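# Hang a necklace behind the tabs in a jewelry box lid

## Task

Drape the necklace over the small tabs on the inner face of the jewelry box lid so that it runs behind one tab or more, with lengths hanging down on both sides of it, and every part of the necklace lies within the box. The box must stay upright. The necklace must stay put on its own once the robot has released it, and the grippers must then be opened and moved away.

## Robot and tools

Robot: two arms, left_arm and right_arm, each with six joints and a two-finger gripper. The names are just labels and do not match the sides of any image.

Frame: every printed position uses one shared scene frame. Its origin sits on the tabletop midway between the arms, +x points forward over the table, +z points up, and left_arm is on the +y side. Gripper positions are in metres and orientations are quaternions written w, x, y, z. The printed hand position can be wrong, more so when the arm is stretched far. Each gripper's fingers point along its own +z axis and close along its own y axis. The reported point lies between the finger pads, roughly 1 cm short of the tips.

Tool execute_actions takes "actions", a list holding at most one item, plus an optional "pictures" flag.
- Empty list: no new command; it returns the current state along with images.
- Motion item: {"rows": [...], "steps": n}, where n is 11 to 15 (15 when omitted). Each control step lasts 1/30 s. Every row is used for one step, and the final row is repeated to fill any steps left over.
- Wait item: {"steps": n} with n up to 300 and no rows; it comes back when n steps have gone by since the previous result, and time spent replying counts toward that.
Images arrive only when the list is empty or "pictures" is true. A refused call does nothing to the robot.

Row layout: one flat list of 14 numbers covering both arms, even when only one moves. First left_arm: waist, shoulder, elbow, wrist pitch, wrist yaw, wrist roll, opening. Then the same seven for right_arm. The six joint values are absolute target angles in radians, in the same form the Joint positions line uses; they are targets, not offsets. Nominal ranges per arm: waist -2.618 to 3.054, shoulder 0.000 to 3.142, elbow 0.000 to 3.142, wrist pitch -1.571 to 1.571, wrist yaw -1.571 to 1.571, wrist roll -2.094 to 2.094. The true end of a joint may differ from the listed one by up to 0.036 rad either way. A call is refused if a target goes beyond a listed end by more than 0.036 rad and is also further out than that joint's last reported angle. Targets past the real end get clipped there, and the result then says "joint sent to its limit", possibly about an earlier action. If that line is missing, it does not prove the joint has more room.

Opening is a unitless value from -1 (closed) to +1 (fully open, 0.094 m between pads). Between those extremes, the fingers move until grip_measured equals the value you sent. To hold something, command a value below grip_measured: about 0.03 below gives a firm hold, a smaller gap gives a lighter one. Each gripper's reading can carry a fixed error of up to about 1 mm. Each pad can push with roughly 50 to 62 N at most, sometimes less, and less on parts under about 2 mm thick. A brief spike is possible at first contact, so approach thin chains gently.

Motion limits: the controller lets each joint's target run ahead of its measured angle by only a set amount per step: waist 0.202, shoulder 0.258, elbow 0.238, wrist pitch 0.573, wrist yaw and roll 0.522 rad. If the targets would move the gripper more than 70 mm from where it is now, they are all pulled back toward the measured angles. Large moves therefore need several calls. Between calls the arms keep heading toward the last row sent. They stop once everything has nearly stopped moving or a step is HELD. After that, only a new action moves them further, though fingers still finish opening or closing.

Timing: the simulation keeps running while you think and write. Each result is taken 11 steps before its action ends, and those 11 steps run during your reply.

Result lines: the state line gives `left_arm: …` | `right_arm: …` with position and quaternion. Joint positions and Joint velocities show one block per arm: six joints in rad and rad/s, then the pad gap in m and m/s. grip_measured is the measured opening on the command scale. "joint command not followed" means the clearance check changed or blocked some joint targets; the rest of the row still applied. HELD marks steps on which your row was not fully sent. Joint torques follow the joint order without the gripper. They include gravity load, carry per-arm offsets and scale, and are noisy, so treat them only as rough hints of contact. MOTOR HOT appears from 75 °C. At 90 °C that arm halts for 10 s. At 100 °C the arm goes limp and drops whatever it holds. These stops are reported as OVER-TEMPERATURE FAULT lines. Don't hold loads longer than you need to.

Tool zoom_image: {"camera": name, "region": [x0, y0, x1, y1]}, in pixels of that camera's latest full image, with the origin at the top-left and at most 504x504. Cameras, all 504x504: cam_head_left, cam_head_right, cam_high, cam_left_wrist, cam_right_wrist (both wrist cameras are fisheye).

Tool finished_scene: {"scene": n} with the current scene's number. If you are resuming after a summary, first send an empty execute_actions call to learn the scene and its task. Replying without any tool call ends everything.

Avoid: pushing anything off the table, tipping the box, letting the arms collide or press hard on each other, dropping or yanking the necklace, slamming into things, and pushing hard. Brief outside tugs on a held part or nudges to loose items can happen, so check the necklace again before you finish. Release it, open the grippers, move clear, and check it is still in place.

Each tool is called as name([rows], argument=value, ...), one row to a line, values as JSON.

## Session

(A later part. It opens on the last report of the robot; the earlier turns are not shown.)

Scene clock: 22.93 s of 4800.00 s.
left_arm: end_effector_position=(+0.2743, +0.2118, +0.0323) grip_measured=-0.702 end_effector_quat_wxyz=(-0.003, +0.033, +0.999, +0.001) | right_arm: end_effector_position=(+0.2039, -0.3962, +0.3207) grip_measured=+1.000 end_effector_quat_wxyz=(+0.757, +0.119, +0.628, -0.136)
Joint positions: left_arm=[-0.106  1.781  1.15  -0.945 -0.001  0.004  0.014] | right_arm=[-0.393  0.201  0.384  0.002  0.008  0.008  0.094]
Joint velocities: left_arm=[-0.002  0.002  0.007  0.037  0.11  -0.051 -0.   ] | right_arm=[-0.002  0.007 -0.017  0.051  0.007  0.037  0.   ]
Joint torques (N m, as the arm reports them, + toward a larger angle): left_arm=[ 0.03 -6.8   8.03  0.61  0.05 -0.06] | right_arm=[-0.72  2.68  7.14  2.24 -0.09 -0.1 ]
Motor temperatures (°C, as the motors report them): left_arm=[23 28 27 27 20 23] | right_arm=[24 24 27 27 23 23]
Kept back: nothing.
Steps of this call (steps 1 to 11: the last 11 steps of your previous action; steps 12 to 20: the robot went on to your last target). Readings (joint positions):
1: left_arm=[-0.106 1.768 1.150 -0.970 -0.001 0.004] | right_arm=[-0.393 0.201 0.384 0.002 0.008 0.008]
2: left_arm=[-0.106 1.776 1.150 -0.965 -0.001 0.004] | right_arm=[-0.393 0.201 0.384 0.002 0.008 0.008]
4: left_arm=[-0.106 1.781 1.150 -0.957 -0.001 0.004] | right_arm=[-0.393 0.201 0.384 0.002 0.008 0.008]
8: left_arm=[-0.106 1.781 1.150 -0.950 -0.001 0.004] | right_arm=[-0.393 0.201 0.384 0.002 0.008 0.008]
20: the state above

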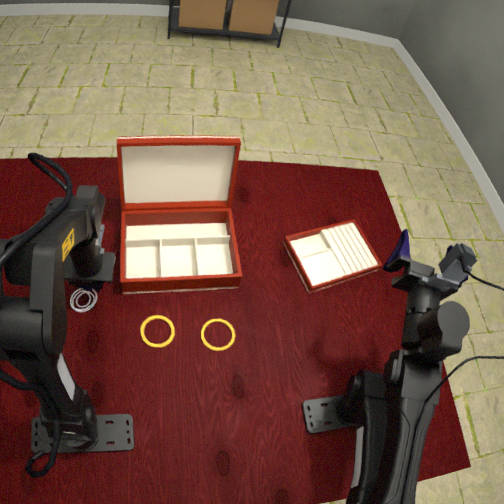

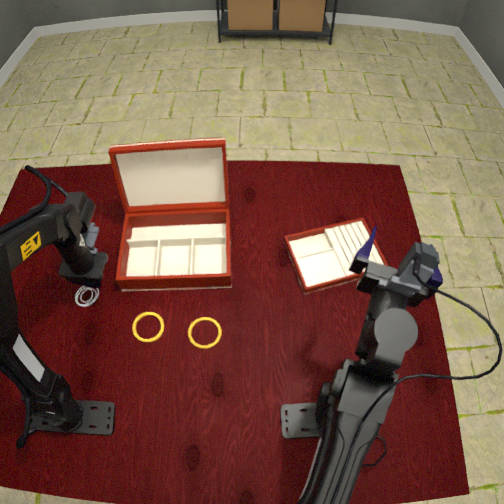

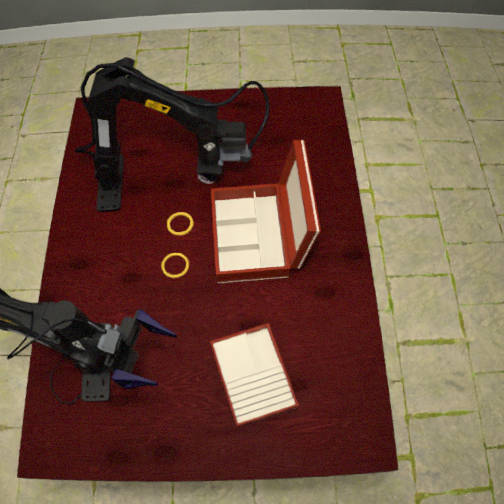

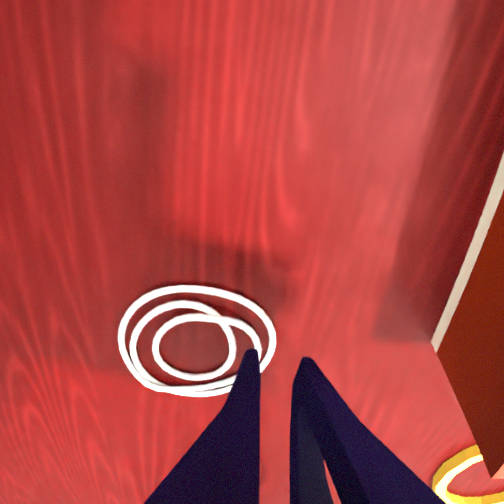

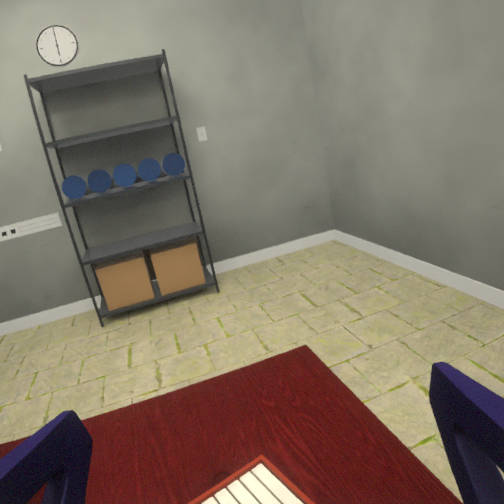

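execute_actions([
  {"rows":[[-0.106,1.79,1.10,-0.89,0,0,-0.55,-0.4,0.2,0.4,0,0,0,1]],"steps":15},
])

execute_actions([
  {"steps":20},
], pictures=true)

zoom_image(camera="cam_left_wrist", region=[160,240,380,460])

Scene clock: 24.00 s of 4800.00 s.
left_arm: end_effector_position=(+0.2724, +0.2119, +0.0267) grip_measured=-0.553 end_effector_quat_wxyz=(-0.002, +0.033, +0.999, +0.001) | right_arm: end_effector_position=(+0.2039, -0.3962, +0.3207) grip_measured=+1.000 end_effector_quat_wxyz=(+0.757, +0.119, +0.628, -0.136)
Joint positions: left_arm=[-0.106  1.781  1.126 -0.919 -0.001  0.004  0.021] | right_arm=[-0.393  0.201  0.384  0.002  0.008  0.008  0.094]
Joint velocities: left_arm=[-0.002 -0.007 -0.164  0.022  0.066 -0.037  0.002] | right_arm=[-0.007  0.012 -0.002 -0.066 -0.037  0.066  0.   ]
Joint torques (N m, as the arm reports them, + toward a larger angle): left_arm=[ 0.02 -6.39  5.66  0.68  0.04 -0.07] | right_arm=[-0.63  2.8   7.11  2.25 -0.08 -0.11]
Motor temperatures (°C, as the motors report them): left_arm=[23 28 27 27 20 23] | right_arm=[24 24 27 27 23 23]
Steps of this call (steps 1 to 15: the robot went on to your last target; steps 16 to 28: nothing new was sent; steps 29 to 32: the first 4 steps of this action). Readings (joint positions):
29: left_arm=[-0.106 1.781 1.146 -0.939 -0.001 0.004] | right_arm=[-0.393 0.201 0.384 0.002 0.008 0.008]
30: left_arm=[-0.106 1.781 1.140 -0.929 -0.001 0.004] | right_arm=[-0.393 0.201 0.384 0.002 0.008 0.008]
32: the state above

Scene clock: 24.67 s of 4800.00 s.
left_arm: end_effector_position=(+0.2732, +0.2118, +0.0250) grip_measured=-0.552 end_effector_quat_wxyz=(+0.002, +0.033, +0.999, +0.000) | right_arm: end_effector_position=(+0.2039, -0.3962, +0.3207) grip_measured=+1.000 end_effector_quat_wxyz=(+0.757, +0.119, +0.628, -0.136)
Joint positions: left_arm=[-0.106  1.781  1.118 -0.905 -0.001  0.004  0.021] | right_arm=[-0.393  0.201  0.384  0.002  0.008  0.008  0.094]
Joint velocities: left_arm=[ 0.002 -0.002 -0.012  0.081 -0.022 -0.037  0.001] | right_arm=[ 0.002 -0.002 -0.002  0.022  0.022 -0.037  0.   ]
Joint torques (N m, as the arm reports them, + toward a larger angle): left_arm=[ 0.04 -6.35  5.51  0.64  0.05 -0.06] | right_arm=[-0.52  2.75  7.12  2.22 -0.11 -0.11]
Motor temperatures (°C, as the motors report them): left_arm=[23 28 27 27 20 23] | right_arm=[24 24 27 27 23 23]
Kept back: nothing.
Steps of this call (steps 1 to 11: the last 11 steps of your previous action; steps 12 to 20: the robot went on to your last target). Readings (joint positions):
1: left_arm=[-0.106 1.781 1.122 -0.918 -0.001 0.004] | right_arm=[-0.393 0.201 0.384 0.002 0.008 0.008]
2: left_arm=[-0.106 1.781 1.119 -0.917 -0.001 0.004] | right_arm=[-0.393 0.201 0.384 0.002 0.008 0.008]
4: left_arm=[-0.106 1.781 1.118 -0.915 -0.001 0.004] | right_arm=[-0.393 0.201 0.384 0.002 0.008 0.008]
8: left_arm=[-0.106 1.781 1.118 -0.909 -0.001 0.004] | right_arm=[-0.393 0.201 0.384 0.002 0.008 0.008]
20: the state above

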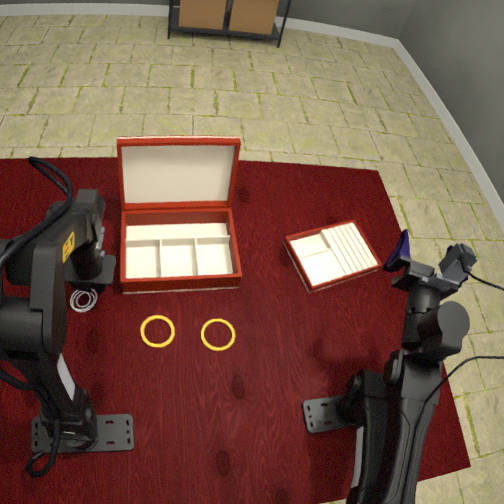

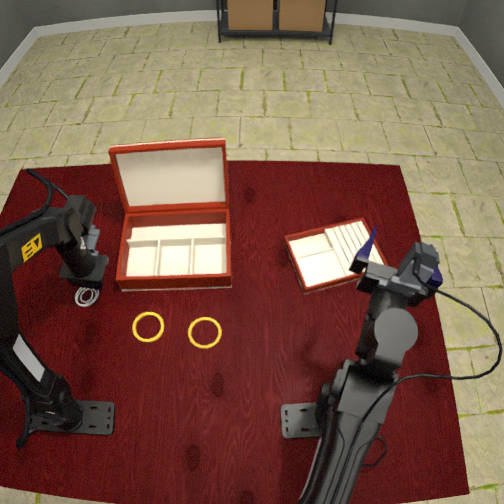

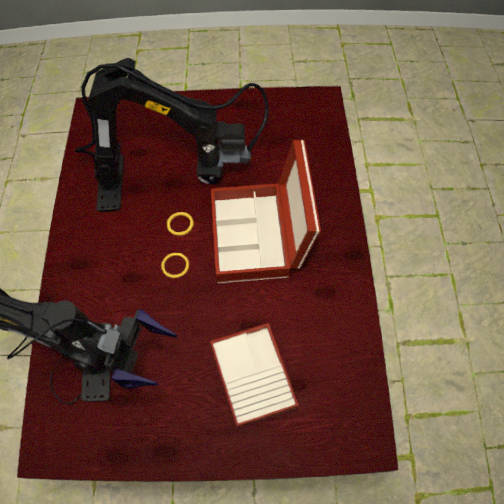

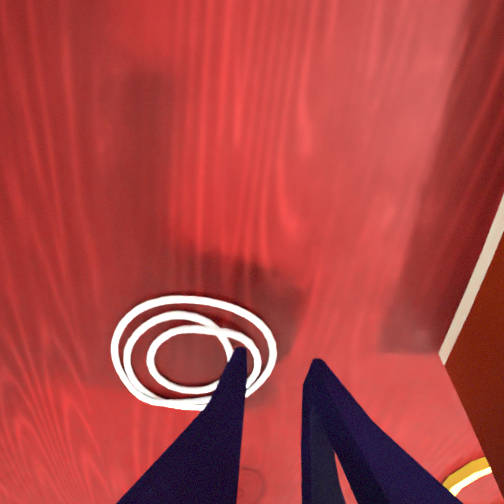

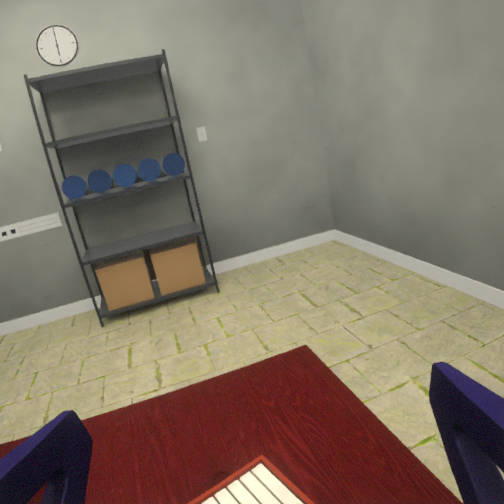

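Region (160, 240, 380, 460) of cam_left_wrist's 504x504 image, scaled by 2.291, with more detail than that image has.

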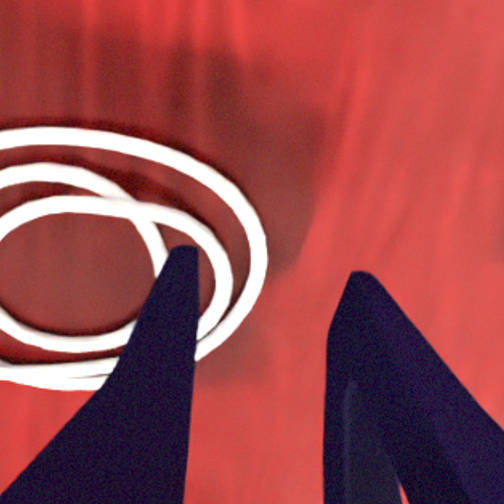

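execute_actions([
  {"rows":[[-0.106,1.775,1.035,-0.84,0,0,-0.55,-0.4,0.2,0.4,0,0,0,1]],"steps":15},
])

execute_actions([
  {"steps":20},
], pictures=true)

zoom_image(camera="cam_left_wrist", region=[160,240,380,460])

Scene clock: 25.27 s of 4800.00 s.
left_arm: end_effector_position=(+0.2645, +0.2124, +0.0140) grip_measured=-0.552 end_effector_quat_wxyz=(-0.004, +0.033, +0.999, +0.001) | right_arm: end_effector_position=(+0.2039, -0.3962, +0.3207) grip_measured=+1.000 end_effector_quat_wxyz=(+0.757, +0.119, +0.628, -0.136)
Joint positions: left_arm=[-0.106  1.779  1.068 -0.868 -0.001  0.004  0.021] | right_arm=[-0.393  0.201  0.384  0.002  0.008  0.008  0.094]
Joint velocities: left_arm=[ 0.017 -0.022 -0.369 -0.066  0.022  0.095 -0.001] | right_arm=[-0.007  0.002 -0.002 -0.022 -0.051 -0.066  0.   ]
Joint torques (N m, as the arm reports them, + toward a larger angle): left_arm=[-0.02 -7.17  6.09  0.73  0.04 -0.06] | right_arm=[-0.6   2.82  6.92  2.22 -0.11 -0.08]
Motor temperatures (°C, as the motors report them): left_arm=[23 28 27 27 20 23] | right_arm=[24 24 27 27 23 23]
Steps of this call (steps 1 to 14: the robot went on to your last target; steps 15 to 18: the first 4 steps of this action). Readings (joint positions):
15: left_arm=[-0.106 1.780 1.110 -0.894 -0.001 0.004] | right_arm=[-0.393 0.201 0.384 0.002 0.008 0.008]
16: left_arm=[-0.106 1.779 1.096 -0.878 -0.001 0.004] | right_arm=[-0.393 0.201 0.384 0.002 0.008 0.008]
18: the state above

Scene clock: 25.93 s of 4800.00 s.
left_arm: end_effector_position=(+0.2619, +0.2125, +0.0121) grip_measured=-0.552 end_effector_quat_wxyz=(-0.006, +0.033, +0.999, +0.001) | right_arm: end_effector_position=(+0.2039, -0.3962, +0.3207) grip_measured=+1.000 end_effector_quat_wxyz=(+0.757, +0.119, +0.628, -0.136)
Joint positions: left_arm=[-0.106  1.777  1.057 -0.864 -0.001  0.004  0.021] | right_arm=[-0.393  0.201  0.384  0.002  0.008  0.008  0.094]
Joint velocities: left_arm=[-0.007 -0.007 -0.007 -0.066  0.037 -0.037  0.   ] | right_arm=[-0.012  0.002 -0.007 -0.066 -0.022 -0.007  0.   ]
Joint torques (N m, as the arm reports them, + toward a larger angle): left_arm=[ 0.01 -7.    5.04  0.68  0.05 -0.08] | right_arm=[-0.66  2.76  6.96  2.24 -0.1  -0.06]
Motor temperatures (°C, as the motors report them): left_arm=[23 28 27 27 20 23] | right_arm=[24 24 27 27 23 23]
Kept back: nothing.
Steps of this call (steps 1 to 11: the last 11 steps of your previous action; steps 12 to 20: the robot went on to your last target). Readings (joint positions):
1: left_arm=[-0.106 1.779 1.058 -0.868 -0.001 0.004] | right_arm=[-0.393 0.201 0.384 0.002 0.008 0.008]
2: left_arm=[-0.106 1.777 1.057 -0.867 -0.001 0.004] | right_arm=[-0.393 0.201 0.384 0.002 0.008 0.008]
4: left_arm=[-0.106 1.777 1.057 -0.864 -0.001 0.004] | right_arm=[-0.393 0.201 0.384 0.002 0.008 0.008]
8: left_arm=[-0.106 1.777 1.057 -0.864 -0.001 0.004] | right_arm=[-0.393 0.201 0.384 0.002 0.008 0.008]
20: the state above

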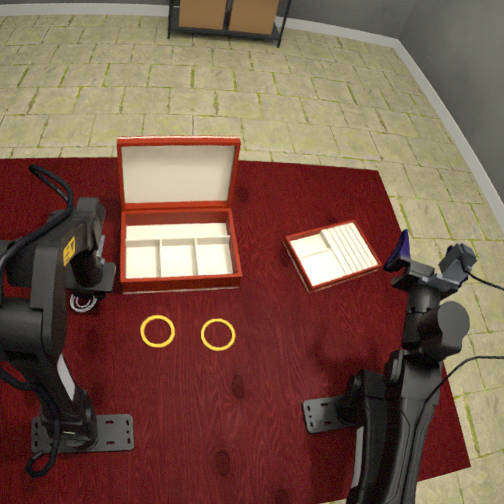

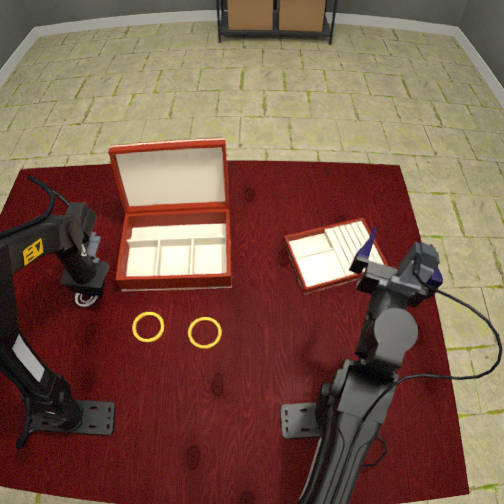

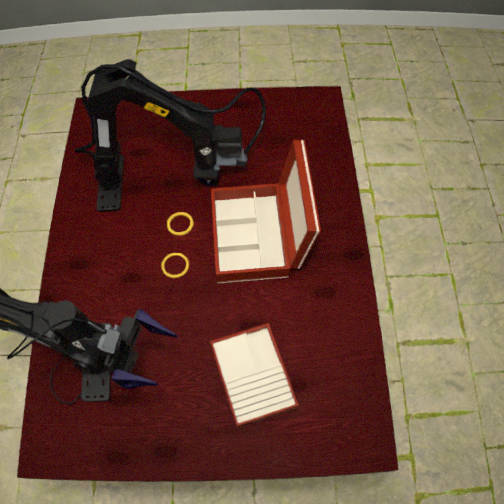

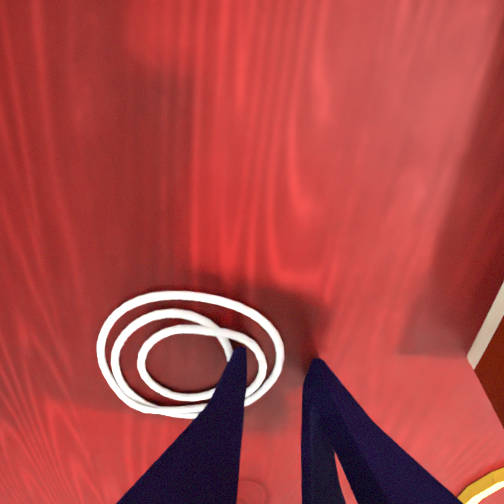

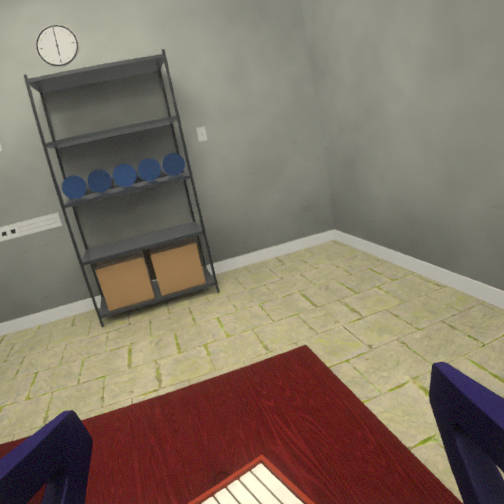

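Region (160, 240, 380, 460) of cam_left_wrist's 504x504 image, scaled by 2.291, with more detail than that image has.

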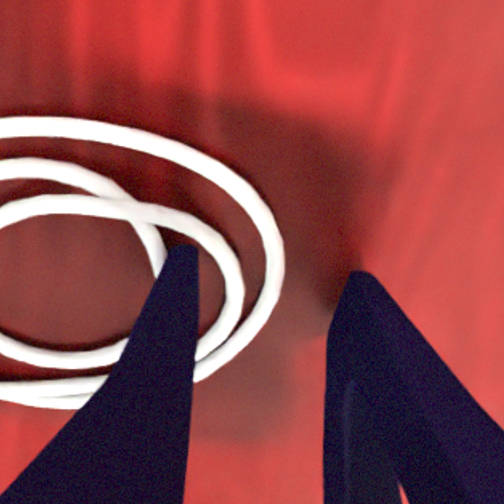

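execute_actions([
  {"rows":[[-0.106,1.83,1.02,-0.82,0,0,-0.55,-0.4,0.2,0.4,0,0,0,1]],"steps":15},
])

execute_actions([
  {"rows":[[-0.106,1.82,1.02,-0.82,0,0,-1,-0.4,0.2,0.4,0,0,0,1]],"steps":15},
])

execute_actions([
  {"steps":15},
], pictures=true)

Scene clock: 26.47 s of 4800.00 s.
left_arm: end_effector_position=(+0.2616, +0.2122, +0.0109) grip_measured=-0.552 end_effector_quat_wxyz=(-0.008, +0.033, +0.999, -0.000) | right_arm: end_effector_position=(+0.2039, -0.3962, +0.3207) grip_measured=+1.000 end_effector_quat_wxyz=(+0.757, +0.119, +0.628, -0.136)
Joint positions: left_arm=[-0.106  1.782  1.057 -0.863  0.001  0.004  0.021] | right_arm=[-0.393  0.201  0.384  0.002  0.008  0.008  0.094]
Joint velocities: left_arm=[-0.012 -0.002  0.002  0.022  0.051  0.066 -0.   ] | right_arm=[-0.027  0.007 -0.002 -0.037  0.007  0.081  0.   ]
Joint torques (N m, as the arm reports them, + toward a larger angle): left_arm=[-0.01 -3.3   3.76  0.86  0.02 -0.07] | right_arm=[-0.46  2.74  7.14  2.22 -0.16 -0.12]
Motor temperatures (°C, as the motors report them): left_arm=[23 28 27 27 20 23] | right_arm=[24 24 27 27 23 23]
Steps of this call (steps 1 to 12: the robot went on to your last target; steps 13 to 16: the first 4 steps of this action). Readings (joint positions):
13: left_arm=[-0.106 1.780 1.057 -0.863 -0.001 0.004] | right_arm=[-0.393 0.201 0.384 0.002 0.008 0.008]
14: left_arm=[-0.106 1.782 1.057 -0.863 -0.001 0.004] | right_arm=[-0.393 0.201 0.384 0.002 0.008 0.008]
16: the state above

Scene clock: 26.97 s of 4800.00 s.
left_arm: end_effector_position=(+0.2638, +0.2099, +0.0097) grip_measured=-0.980 end_effector_quat_wxyz=(-0.005, +0.033, +0.999, -0.006) | right_arm: end_effector_position=(+0.2039, -0.3962, +0.3207) grip_measured=+1.000 end_effector_quat_wxyz=(+0.757, +0.119, +0.628, -0.136)
Joint positions: left_arm=[-0.107  1.786  1.057 -0.851  0.012  0.004  0.001] | right_arm=[-0.393  0.201  0.384  0.002  0.008  0.008  0.094]
Joint velocities: left_arm=[-0.002  0.012  0.002  0.007 -0.007 -0.066 -0.005] | right_arm=[-0.012  0.007 -0.002  0.022  0.022 -0.007  0.   ]
Joint torques (N m, as the arm reports them, + toward a larger angle): left_arm=[ 0.1  -4.37  3.7   0.77 -0.12 -0.08] | right_arm=[-0.75  2.89  7.09  2.24 -0.12 -0.07]
Motor temperatures (°C, as the motors report them): left_arm=[23 28 27 27 20 23] | right_arm=[24 24 27 27 23 23]
Steps of this call (steps 1 to 11: the last 11 steps of your previous action; steps 12 to 15: the first 4 steps of this action). Readings (joint positions):
12: left_arm=[-0.106 1.786 1.057 -0.856 0.010 0.004] | right_arm=[-0.393 0.201 0.384 0.002 0.008 0.008]
13: left_arm=[-0.107 1.786 1.057 -0.853 0.012 0.004] | right_arm=[-0.393 0.201 0.384 0.002 0.008 0.008]
15: the state above

Scene clock: 27.47 s of 4800.00 s.
left_arm: end_effector_position=(+0.2638, +0.2099, +0.0097) grip_measured=-0.981 end_effector_quat_wxyz=(-0.005, +0.033, +0.999, -0.006) | right_arm: end_effector_position=(+0.2039, -0.3962, +0.3207) grip_measured=+1.000 end_effector_quat_wxyz=(+0.757, +0.119, +0.628, -0.136)
Joint positions: left_arm=[-0.107  1.786  1.057 -0.851  0.012  0.004  0.001] | right_arm=[-0.393  0.201  0.384  0.002  0.008  0.008  0.094]
Joint velocities: left_arm=[-0.012  0.012 -0.017  0.007 -0.051 -0.037 -0.001] | right_arm=[ 0.007 -0.017  0.002 -0.007 -0.007 -0.037  0.   ]
Joint torques (N m, as the arm reports them, + toward a larger angle): left_arm=[ 0.06 -4.39  3.74  0.76 -0.11 -0.06] | right_arm=[-0.59  2.73  6.98  2.2  -0.14 -0.06]
Motor temperatures (°C, as the motors report them): left_arm=[23 28 27 27 20 23] | right_arm=[24 24 27 27 23 23]
Kept back: nothing.
Steps of this call (steps 1 to 11: the last 11 steps of your previous action; steps 12 to 15: the robot went on to your last target). Readings (joint positions):
1: left_arm=[-0.107 1.786 1.057 -0.851 0.012 0.004] | right_arm=[-0.393 0.201 0.384 0.002 0.008 0.008]
2: left_arm=[-0.107 1.786 1.057 -0.851 0.012 0.004] | right_arm=[-0.393 0.201 0.384 0.002 0.008 0.008]
4: left_arm=[-0.107 1.786 1.057 -0.851 0.012 0.004] | right_arm=[-0.393 0.201 0.384 0.002 0.008 0.008]
8: left_arm=[-0.107 1.786 1.057 -0.851 0.012 0.004] | right_arm=[-0.393 0.201 0.384 0.002 0.008 0.008]
15: the state above
All arms were judged still, so your last target was given up. Only a new action makes them travel on or press farther. Fingers that are still opening or closing keep moving.

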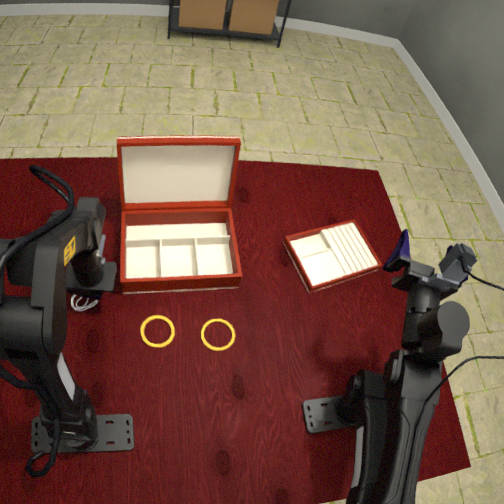

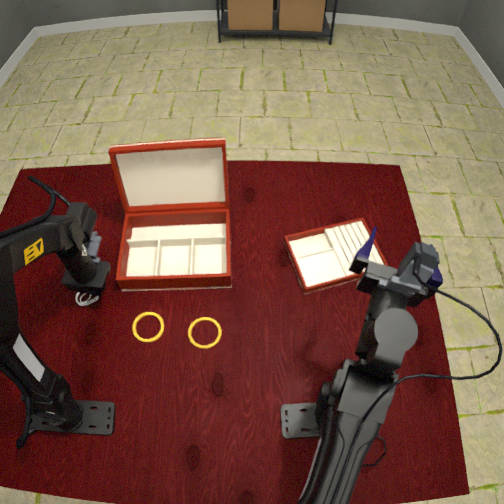

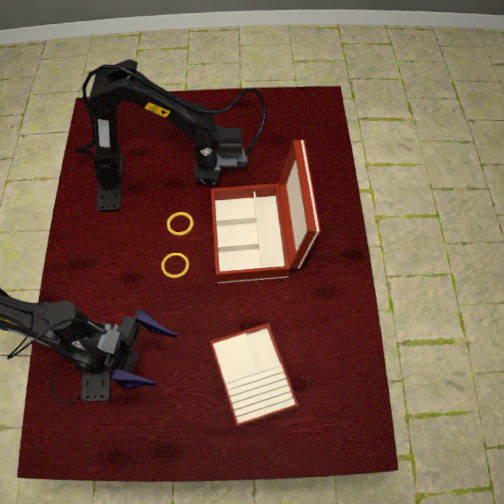

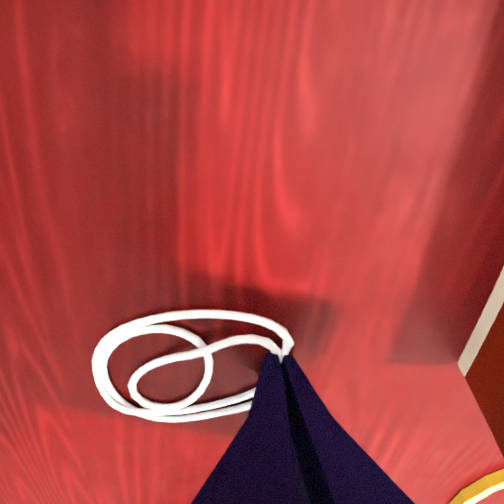

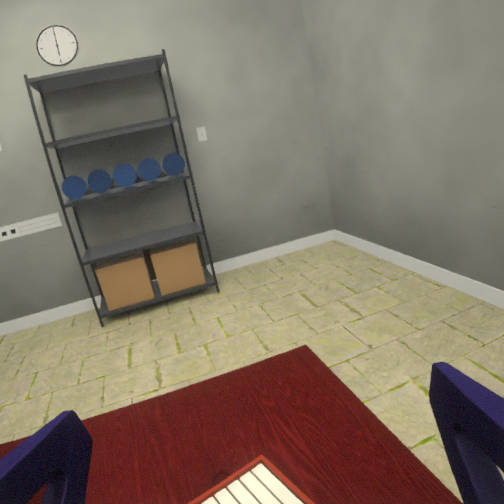

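execute_actions([
  {"rows":[[-0.106,1.77,1.09,-0.89,0,0,-1,-0.4,0.2,0.4,0,0,0,1],[-0.106,1.76,1.11,-0.92,0,0,-1,-0.4,0.2,0.4,0,0,0,1],[-0.106,1.75,1.13,-0.95,0,0,-1,-0.4,0.2,0.4,0,0,0,1],[-0.106,1.745,1.15,-0.98,0,0,-1,-0.4,0.2,0.4,0,0,0,1],[-0.106,1.74,1.17,-1.0,0,0,-1,-0.4,0.2,0.4,0,0,0,1],[-0.106,1.735,1.19,-1.03,0,0,-1,-0.4,0.2,0.4,0,0,0,1],[-0.106,1.73,1.21,-1.05,0,0,-1,-0.4,0.2,0.4,0,0,0,1],[-0.106,1.725,1.23,-1.08,0,0,-1,-0.4,0.2,0.4,0,0,0,1],[-0.106,1.72,1.25,-1.1,0,0,-1,-0.4,0.2,0.4,0,0,0,1],[-0.106,1.715,1.27,-1.13,0,0,-1,-0.4,0.2,0.4,0,0,0,1],[-0.106,1.71,1.29,-1.15,0,0,-1,-0.4,0.2,0.4,0,0,0,1],[-0.106,1.705,1.31,-1.18,0,0,-1,-0.4,0.2,0.4,0,0,0,1],[-0.106,1.70,1.33,-1.2,0,0,-1,-0.4,0.2,0.4,0,0,0,1],[-0.106,1.695,1.35,-1.23,0,0,-1,-0.4,0.2,0.4,0,0,0,1],[-0.106,1.69,1.37,-1.25,0,0,-1,-0.4,0.2,0.4,0,0,0,1]],"steps":15},
])

execute_actions([
  {"rows":[[-0.106,1.685,1.39,-1.28,0,0,-1,-0.4,0.2,0.4,0,0,0,1],[-0.106,1.68,1.41,-1.3,0,0,-1,-0.4,0.2,0.4,0,0,0,1],[-0.106,1.675,1.43,-1.33,0,0,-1,-0.4,0.2,0.4,0,0,0,1],[-0.106,1.67,1.45,-1.35,0,0,-1,-0.4,0.2,0.4,0,0,0,1],[-0.106,1.67,1.47,-1.37,0,0,-1,-0.4,0.2,0.4,0,0,0,1],[-0.106,1.665,1.49,-1.4,0,0,-1,-0.4,0.2,0.4,0,0,0,1],[-0.106,1.66,1.51,-1.42,0,0,-1,-0.4,0.2,0.4,0,0,0,1],[-0.106,1.66,1.53,-1.44,0,0,-1,-0.4,0.2,0.4,0,0,0,1]],"steps":15},
])

execute_actions([
  {"steps":30},
], pictures=true)

Scene clock: 29.43 s of 4800.00 s.
left_arm: end_effector_position=(+0.2659, +0.2098, +0.0201) grip_measured=-0.995 end_effector_quat_wxyz=(-0.006, +0.033, +0.999, -0.006) | right_arm: end_effector_position=(+0.2039, -0.3962, +0.3207) grip_measured=+1.000 end_effector_quat_wxyz=(+0.757, +0.119, +0.628, -0.136)
Joint positions: left_arm=[-0.107  1.776  1.091 -0.897  0.012  0.004  0.   ] | right_arm=[-0.393  0.201  0.384  0.002  0.008  0.008  0.094]
Joint velocities: left_arm=[-0.007 -0.1    0.437 -0.579 -0.007 -0.007 -0.004] | right_arm=[-0.012 -0.012 -0.007 -0.022  0.037 -0.037  0.   ]
Joint torques (N m, as the arm reports them, + toward a larger angle): left_arm=[ 0.12 -8.77  9.69  0.47 -0.09 -0.06] | right_arm=[-0.4   2.75  7.02  2.24 -0.1  -0.11]
Motor temperatures (°C, as the motors report them): left_arm=[23 28 27 27 20 23] | right_arm=[24 24 27 27 23 23]
Steps of this call (steps 1 to 55: nothing new was sent; steps 56 to 59: the first 4 steps of this action). Readings (joint positions):
56: left_arm=[-0.107 1.785 1.060 -0.855 0.012 0.004] | right_arm=[-0.393 0.201 0.384 0.002 0.008 0.008]
57: left_arm=[-0.107 1.785 1.065 -0.864 0.012 0.004] | right_arm=[-0.393 0.201 0.384 0.002 0.008 0.008]
59: the state above

Scene clock: 29.93 s of 4800.00 s.
left_arm: end_effector_position=(+0.2794, +0.2090, +0.1139) grip_measured=-0.996 end_effector_quat_wxyz=(+0.013, +0.033, +0.999, -0.006) | right_arm: end_effector_position=(+0.2039, -0.3962, +0.3207) grip_measured=+1.000 end_effector_quat_wxyz=(+0.757, +0.119, +0.628, -0.136)
Joint positions: left_arm=[-0.107  1.701  1.389 -1.233  0.012  0.004  0.   ] | right_arm=[-0.393  0.201  0.384  0.002  0.008  0.008  0.094]
Joint velocities: left_arm=[-0.012 -0.12   0.584 -0.725  0.037  0.051  0.   ] | right_arm=[-0.017  0.002 -0.002  0.007  0.007  0.037  0.   ]
Joint torques (N m, as the arm reports them, + toward a larger angle): left_arm=[ 0.07 -8.48 10.03  0.46 -0.1  -0.07] | right_arm=[-0.56  2.81  7.24  2.22 -0.1  -0.12]
Motor temperatures (°C, as the motors report them): left_arm=[23 28 27 27 20 23] | right_arm=[24 24 27 27 23 23]
Steps of this call (steps 1 to 11: the last 11 steps of your previous action; steps 12 to 15: the first 4 steps of this action). Readings (joint positions):
12: left_arm=[-0.107 1.715 1.329 -1.159 0.012 0.004] | right_arm=[-0.393 0.201 0.384 0.002 0.008 0.008]
13: left_arm=[-0.107 1.710 1.349 -1.183 0.012 0.004] | right_arm=[-0.393 0.201 0.384 0.002 0.008 0.008]
15: the state above

Scene clock: 30.93 s of 4800.00 s.
left_arm: end_effector_position=(+0.2601, +0.2102, +0.1528) grip_measured=-0.996 end_effector_quat_wxyz=(-0.010, +0.033, +0.999, -0.005) | right_arm: end_effector_position=(+0.2039, -0.3962, +0.3207) grip_measured=+1.000 end_effector_quat_wxyz=(+0.757, +0.119, +0.628, -0.136)
Joint positions: left_arm=[-0.107  1.67   1.509 -1.429  0.012  0.004  0.   ] | right_arm=[-0.393  0.201  0.384  0.002  0.008  0.008  0.094]
Joint velocities: left_arm=[ 0.002 -0.007  0.002  0.022  0.022  0.037  0.   ] | right_arm=[-0.002  0.002  0.007 -0.022 -0.066  0.037  0.   ]
Joint torques (N m, as the arm reports them, + toward a larger angle): left_arm=[ 0.06 -7.08  9.35  0.34 -0.09 -0.08] | right_arm=[-0.43  2.87  6.99  2.29 -0.06 -0.08]
Motor temperatures (°C, as the motors report them): left_arm=[23 28 27 27 20 23] | right_arm=[24 24 27 27 23 23]
Kept back: nothing.
Steps of this call (steps 1 to 11: the last 11 steps of your previous action; steps 12 to 30: the robot went on to your last target). Readings (joint positions):
1: left_arm=[-0.107 1.697 1.409 -1.257 0.012 0.004] | right_arm=[-0.393 0.201 0.384 0.002 0.008 0.008]
2: left_arm=[-0.107 1.693 1.429 -1.281 0.012 0.004] | right_arm=[-0.393 0.201 0.384 0.002 0.008 0.008]
4: left_arm=[-0.107 1.686 1.469 -1.329 0.012 0.004] | right_arm=[-0.393 0.201 0.384 0.002 0.008 0.008]
8: left_arm=[-0.107 1.671 1.508 -1.383 0.012 0.004] | right_arm=[-0.393 0.201 0.384 0.002 0.008 0.008]
30: the state above
All arms were judged still, so your last target was given up. Only a new action makes them travel on or press farther. Fingers that are still opening or closing keep moving.

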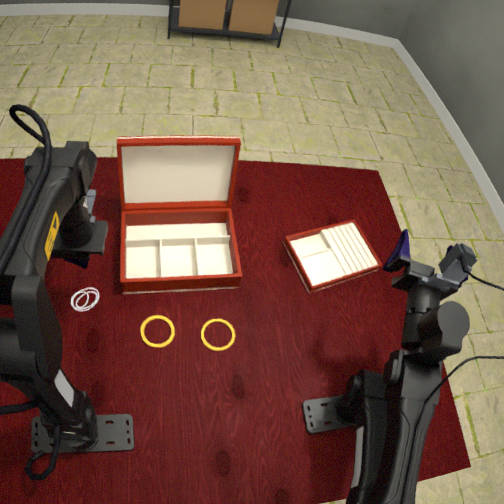

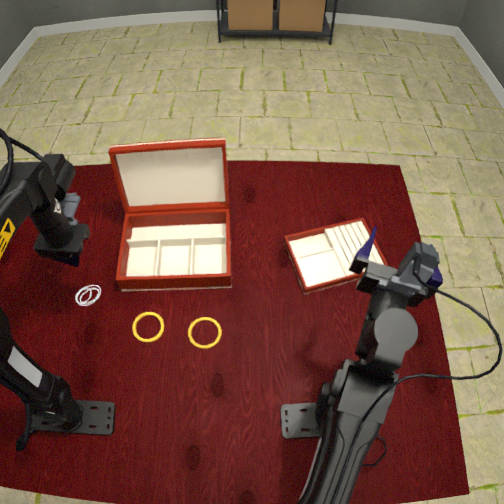

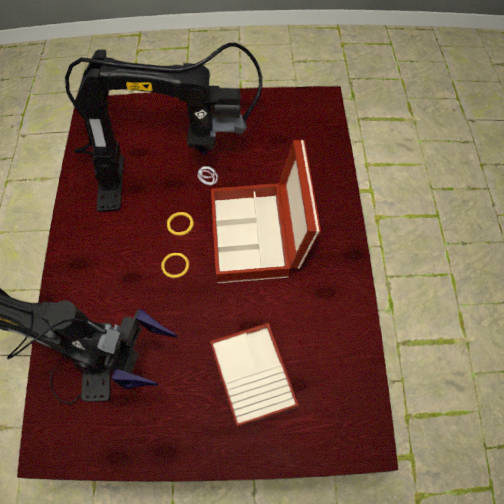

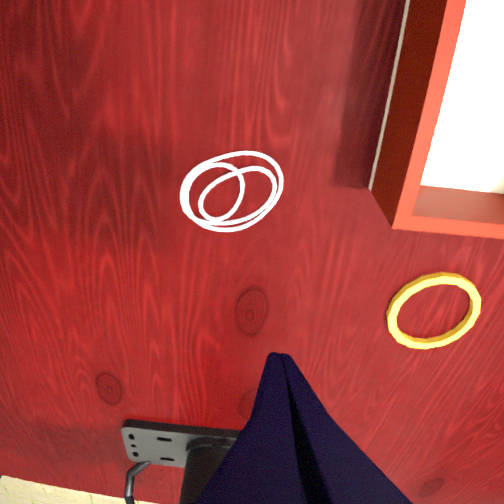

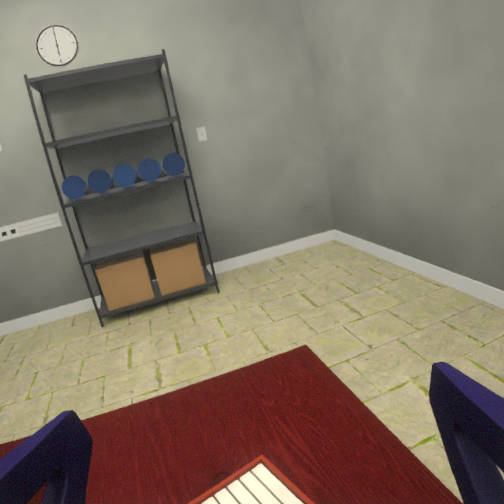

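execute_actions([
  {"rows":[[-0.03,1.74,1.3,-1.13,0,-1.57,-0.7,-0.4,0.2,0.4,0,0,0,1]],"steps":15},
])

execute_actions([
  {"rows":[[-0.03,1.80,1.19,-0.96,0,-1.57,-0.7,-0.4,0.2,0.4,0,0,0,1]],"steps":15},
])

execute_actions([
  {"steps":25},
], pictures=true)

Scene clock: 32.23 s of 4800.00 s.
left_arm: end_effector_position=(+0.2658, +0.2245, +0.1089) grip_measured=-0.704 end_effector_quat_wxyz=(-0.014, -0.168, +0.986, -0.004) | right_arm: end_effector_position=(+0.2039, -0.3962, +0.3207) grip_measured=+1.000 end_effector_quat_wxyz=(+0.757, +0.119, +0.628, -0.136)
Joint positions: left_arm=[-0.057  1.697  1.364 -1.264  0.013 -0.35   0.014] | right_arm=[-0.393  0.201  0.384  0.002  0.008  0.008  0.094]
Joint velocities: left_arm=[ 0.452  0.642 -0.989  0.784 -0.037 -2.835  0.005] | right_arm=[ 0.007 -0.012 -0.007 -0.022 -0.007  0.051  0.   ]
Joint torques (N m, as the arm reports them, + toward a larger angle): left_arm=[-0.19 -6.21  7.09  0.55 -0.02 -0.06] | right_arm=[-0.56  2.91  7.08  2.22 -0.1  -0.09]
Motor temperatures (°C, as the motors report them): left_arm=[23 28 27 27 20 23] | right_arm=[24 24 28 27 23 23]
Steps of this call (steps 1 to 35: nothing new was sent; steps 36 to 39: the first 4 steps of this action). Readings (joint positions):
36: left_arm=[-0.102 1.670 1.486 -1.396 0.013 -0.061] | right_arm=[-0.393 0.201 0.384 0.002 0.008 0.008]
37: left_arm=[-0.090 1.668 1.445 -1.341 0.013 -0.155] | right_arm=[-0.393 0.201 0.384 0.002 0.008 0.008]
39: the state above

Scene clock: 32.73 s of 4800.00 s.
left_arm: end_effector_position=(+0.2783, +0.2330, +0.0532) grip_measured=-0.702 end_effector_quat_wxyz=(-0.008, -0.677, +0.736, +0.001) | right_arm: end_effector_position=(+0.2039, -0.3962, +0.3207) grip_measured=+1.000 end_effector_quat_wxyz=(+0.757, +0.119, +0.628, -0.136)
Joint positions: left_arm=[-0.03   1.774  1.23  -1.04   0.01  -1.472  0.014] | right_arm=[-0.393  0.201  0.384  0.002  0.008  0.008  0.094]
Joint velocities: left_arm=[ 0.002  0.291 -0.452  0.462  0.037 -0.593 -0.   ] | right_arm=[-0.012  0.007  0.017 -0.007  0.11   0.022  0.   ]
Joint torques (N m, as the arm reports them, + toward a larger angle): left_arm=[ 0.08 -6.62  6.34  0.54 -0.08 -0.1 ] | right_arm=[-0.6   2.92  7.02  2.19 -0.1  -0.11]
Motor temperatures (°C, as the motors report them): left_arm=[23 28 27 27 20 23] | right_arm=[24 24 28 27 23 23]
Steps of this call (steps 1 to 11: the last 11 steps of your previous action; steps 12 to 15: the first 4 steps of this action). Readings (joint positions):
12: left_arm=[-0.030 1.756 1.287 -1.126 0.010 -1.387] | right_arm=[-0.393 0.201 0.384 0.002 0.008 0.008]
13: left_arm=[-0.030 1.757 1.267 -1.089 0.010 -1.422] | right_arm=[-0.393 0.201 0.384 0.002 0.008 0.008]
15: the state above

Scene clock: 33.57 s of 4800.00 s.
left_arm: end_effector_position=(+0.2861, +0.2331, +0.0395) grip_measured=-0.702 end_effector_quat_wxyz=(-0.000, +0.709, -0.706, +0.007) | right_arm: end_effector_position=(+0.2039, -0.3962, +0.3207) grip_measured=+1.000 end_effector_quat_wxyz=(+0.757, +0.119, +0.628, -0.136)
Joint positions: left_arm=[-0.03   1.798  1.201 -0.964  0.01  -1.561  0.014] | right_arm=[-0.393  0.201  0.384  0.002  0.008  0.008  0.094]
Joint velocities: left_arm=[-0.007  0.002 -0.017 -0.022 -0.022  0.007  0.   ] | right_arm=[-0.002 -0.002  0.007  0.022 -0.007 -0.051  0.   ]
Joint torques (N m, as the arm reports them, + toward a larger angle): left_arm=[ 0.05 -7.16  6.3   0.53 -0.1  -0.13] | right_arm=[-0.63  2.8   7.    2.23 -0.13 -0.08]
Motor temperatures (°C, as the motors report them): left_arm=[23 28 27 27 20 23] | right_arm=[24 24 28 27 23 23]
Kept back: nothing.
Steps of this call (steps 1 to 11: the last 11 steps of your previous action; steps 12 to 25: the robot went on to your last target). Readings (joint positions):
1: left_arm=[-0.030 1.784 1.217 -1.026 0.010 -1.490] | right_arm=[-0.393 0.201 0.384 0.002 0.008 0.008]
2: left_arm=[-0.030 1.791 1.208 -1.016 0.010 -1.504] | right_arm=[-0.393 0.201 0.384 0.002 0.008 0.008]
4: left_arm=[-0.030 1.798 1.201 -1.002 0.010 -1.525] | right_arm=[-0.393 0.201 0.384 0.002 0.008 0.008]
8: left_arm=[-0.030 1.798 1.201 -0.979 0.010 -1.546] | right_arm=[-0.393 0.201 0.384 0.002 0.008 0.008]
25: the state above

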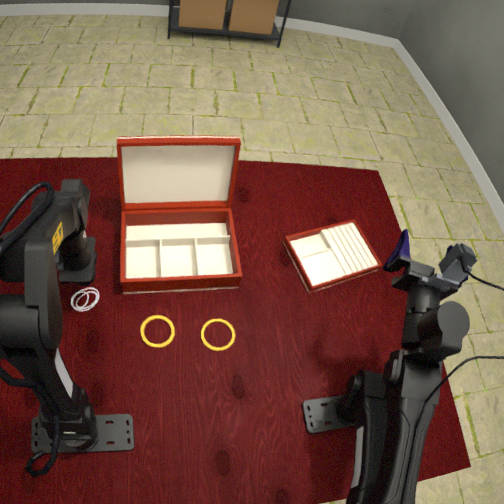

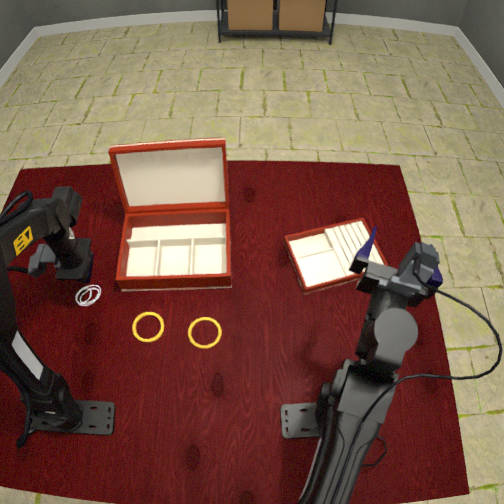

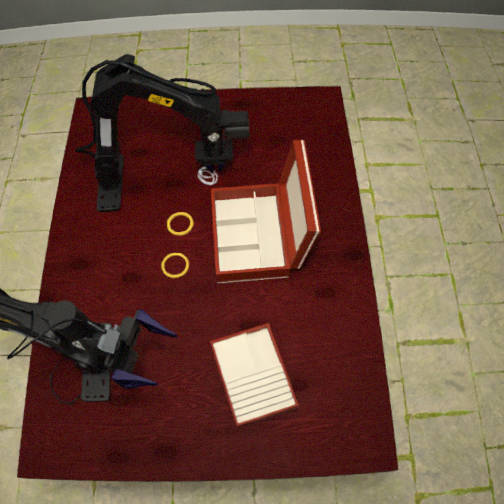

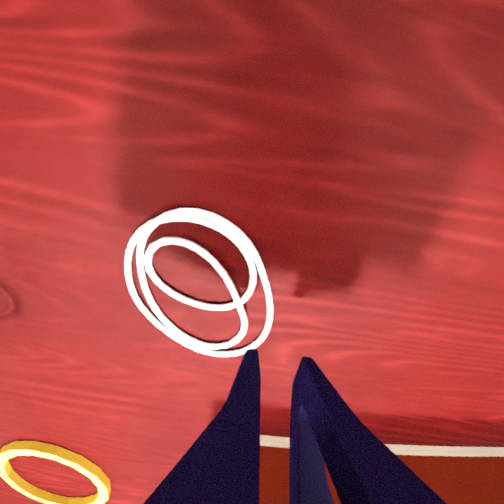

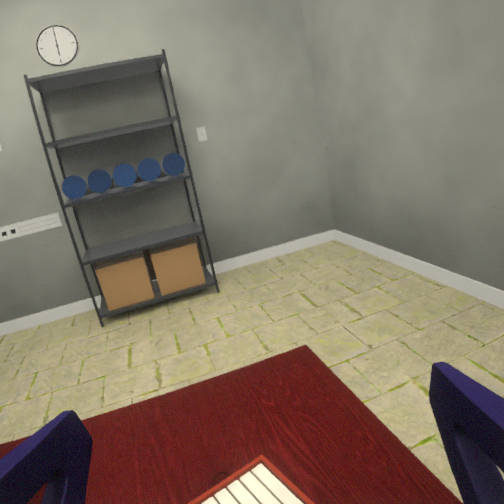

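execute_actions([
  {"rows":[[-0.066,1.835,1.14,-0.88,0,-1.57,-0.7,-0.4,0.2,0.4,0,0,0,1]],"steps":15},
])

execute_actions([
  {"steps":22},
], pictures=true)

zoom_image(camera="cam_left_wrist", region=[160,220,380,440])

Scene clock: 34.37 s of 4800.00 s.
left_arm: end_effector_position=(+0.2871, +0.2271, +0.0290) grip_measured=-0.702 end_effector_quat_wxyz=(-0.003, +0.702, -0.712, +0.009) | right_arm: end_effector_position=(+0.2039, -0.3962, +0.3207) grip_measured=+1.000 end_effector_quat_wxyz=(+0.757, +0.119, +0.628, -0.136)
Joint positions: left_arm=[-0.05   1.81   1.172 -0.915  0.009 -1.561  0.014] | right_arm=[-0.393  0.201  0.384  0.002  0.008  0.008  0.094]
Joint velocities: left_arm=[-0.178  0.188 -0.212  0.125  0.037  0.022 -0.001] | right_arm=[-0.012  0.017  0.007 -0.022 -0.007 -0.066  0.   ]
Joint torques (N m, as the arm reports them, + toward a larger angle): left_arm=[-0.31 -6.36  5.53  0.54 -0.09 -0.11] | right_arm=[-0.66  2.78  7.15  2.21 -0.1  -0.09]
Motor temperatures (°C, as the motors report them): left_arm=[23 28 27 27 20 23] | right_arm=[24 24 28 27 23 23]
Steps of this call (steps 1 to 15: the robot went on to your last target; steps 16 to 20: nothing new was sent; steps 21 to 24: the first 4 steps of this action). Readings (joint positions):
21: left_arm=[-0.033 1.798 1.196 -0.954 0.009 -1.561] | right_arm=[-0.393 0.201 0.384 0.002 0.008 0.008]
22: left_arm=[-0.037 1.800 1.187 -0.936 0.009 -1.561] | right_arm=[-0.393 0.201 0.384 0.002 0.008 0.008]
24: the state above

Scene clock: 35.10 s of 4800.00 s.
left_arm: end_effector_position=(+0.2885, +0.2240, +0.0214) grip_measured=-0.702 end_effector_quat_wxyz=(-0.004, +0.698, -0.716, +0.010) | right_arm: end_effector_position=(+0.2039, -0.3962, +0.3207) grip_measured=+1.000 end_effector_quat_wxyz=(+0.757, +0.119, +0.628, -0.136)
Joint positions: left_arm=[-0.059  1.824  1.158 -0.884  0.009 -1.561  0.014] | right_arm=[-0.393  0.201  0.384  0.002  0.008  0.008  0.094]
Joint velocities: left_arm=[ 0.002  0.012 -0.012  0.007  0.037  0.066 -0.001] | right_arm=[ 0.002 -0.027  0.002  0.007 -0.051  0.007  0.   ]
Joint torques (N m, as the arm reports them, + toward a larger angle): left_arm=[-0.46 -6.64  5.63  0.57 -0.08 -0.11] | right_arm=[-0.62  3.04  7.08  2.25 -0.1  -0.1 ]
Motor temperatures (°C, as the motors report them): left_arm=[23 28 27 27 20 23] | right_arm=[24 24 28 27 23 23]
Kept back: nothing.
Steps of this call (steps 1 to 11: the last 11 steps of your previous action; steps 12 to 22: the robot went on to your last target). Readings (joint positions):
1: left_arm=[-0.055 1.816 1.166 -0.910 0.009 -1.561] | right_arm=[-0.393 0.201 0.384 0.002 0.008 0.008]
2: left_arm=[-0.058 1.820 1.162 -0.906 0.009 -1.561] | right_arm=[-0.393 0.201 0.384 0.002 0.008 0.008]
4: left_arm=[-0.059 1.824 1.158 -0.900 0.009 -1.561] | right_arm=[-0.393 0.201 0.384 0.002 0.008 0.008]
8: left_arm=[-0.059 1.824 1.158 -0.890 0.009 -1.561] | right_arm=[-0.393 0.201 0.384 0.002 0.008 0.008]
22: the state above

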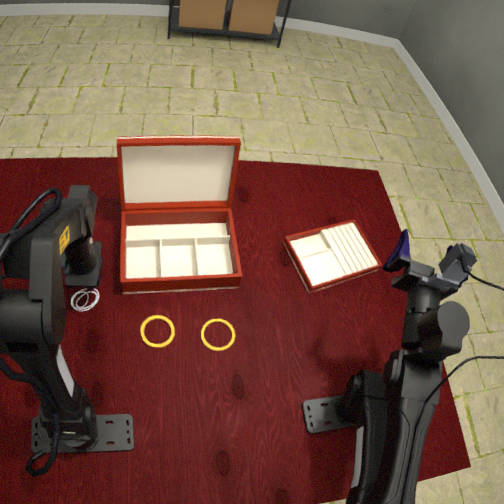

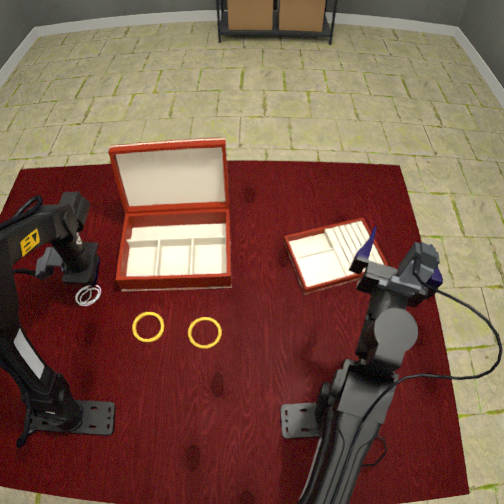

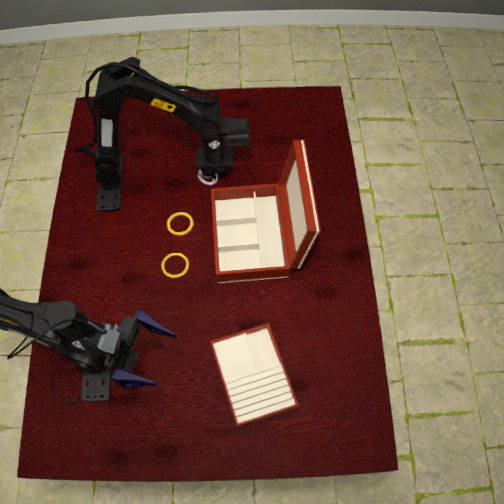

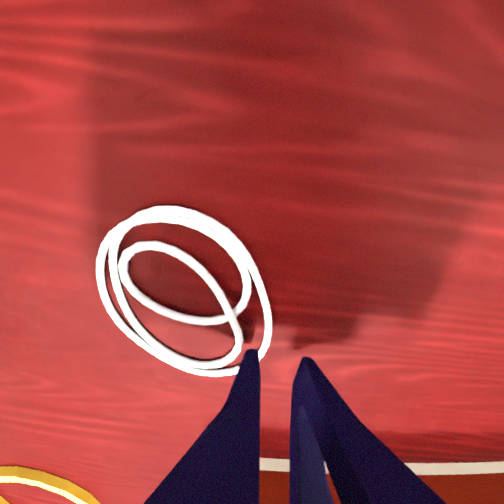

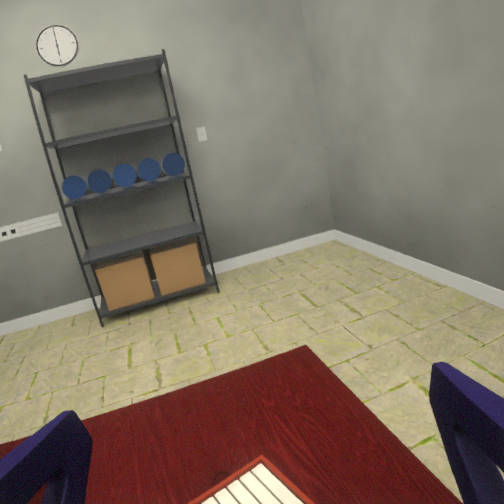

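Region (160, 220, 380, 440) of cam_left_wrist's 504x504 image, scaled by 2.291, with more detail than that image has.

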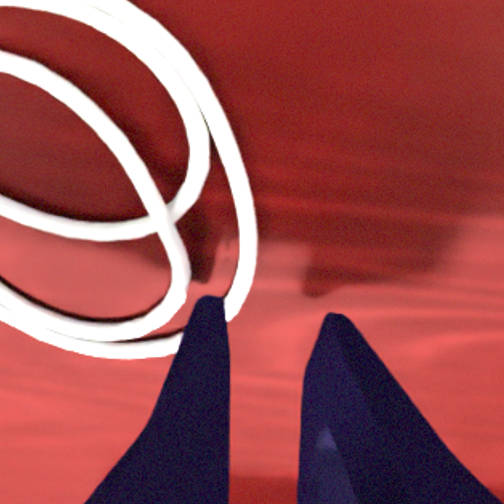

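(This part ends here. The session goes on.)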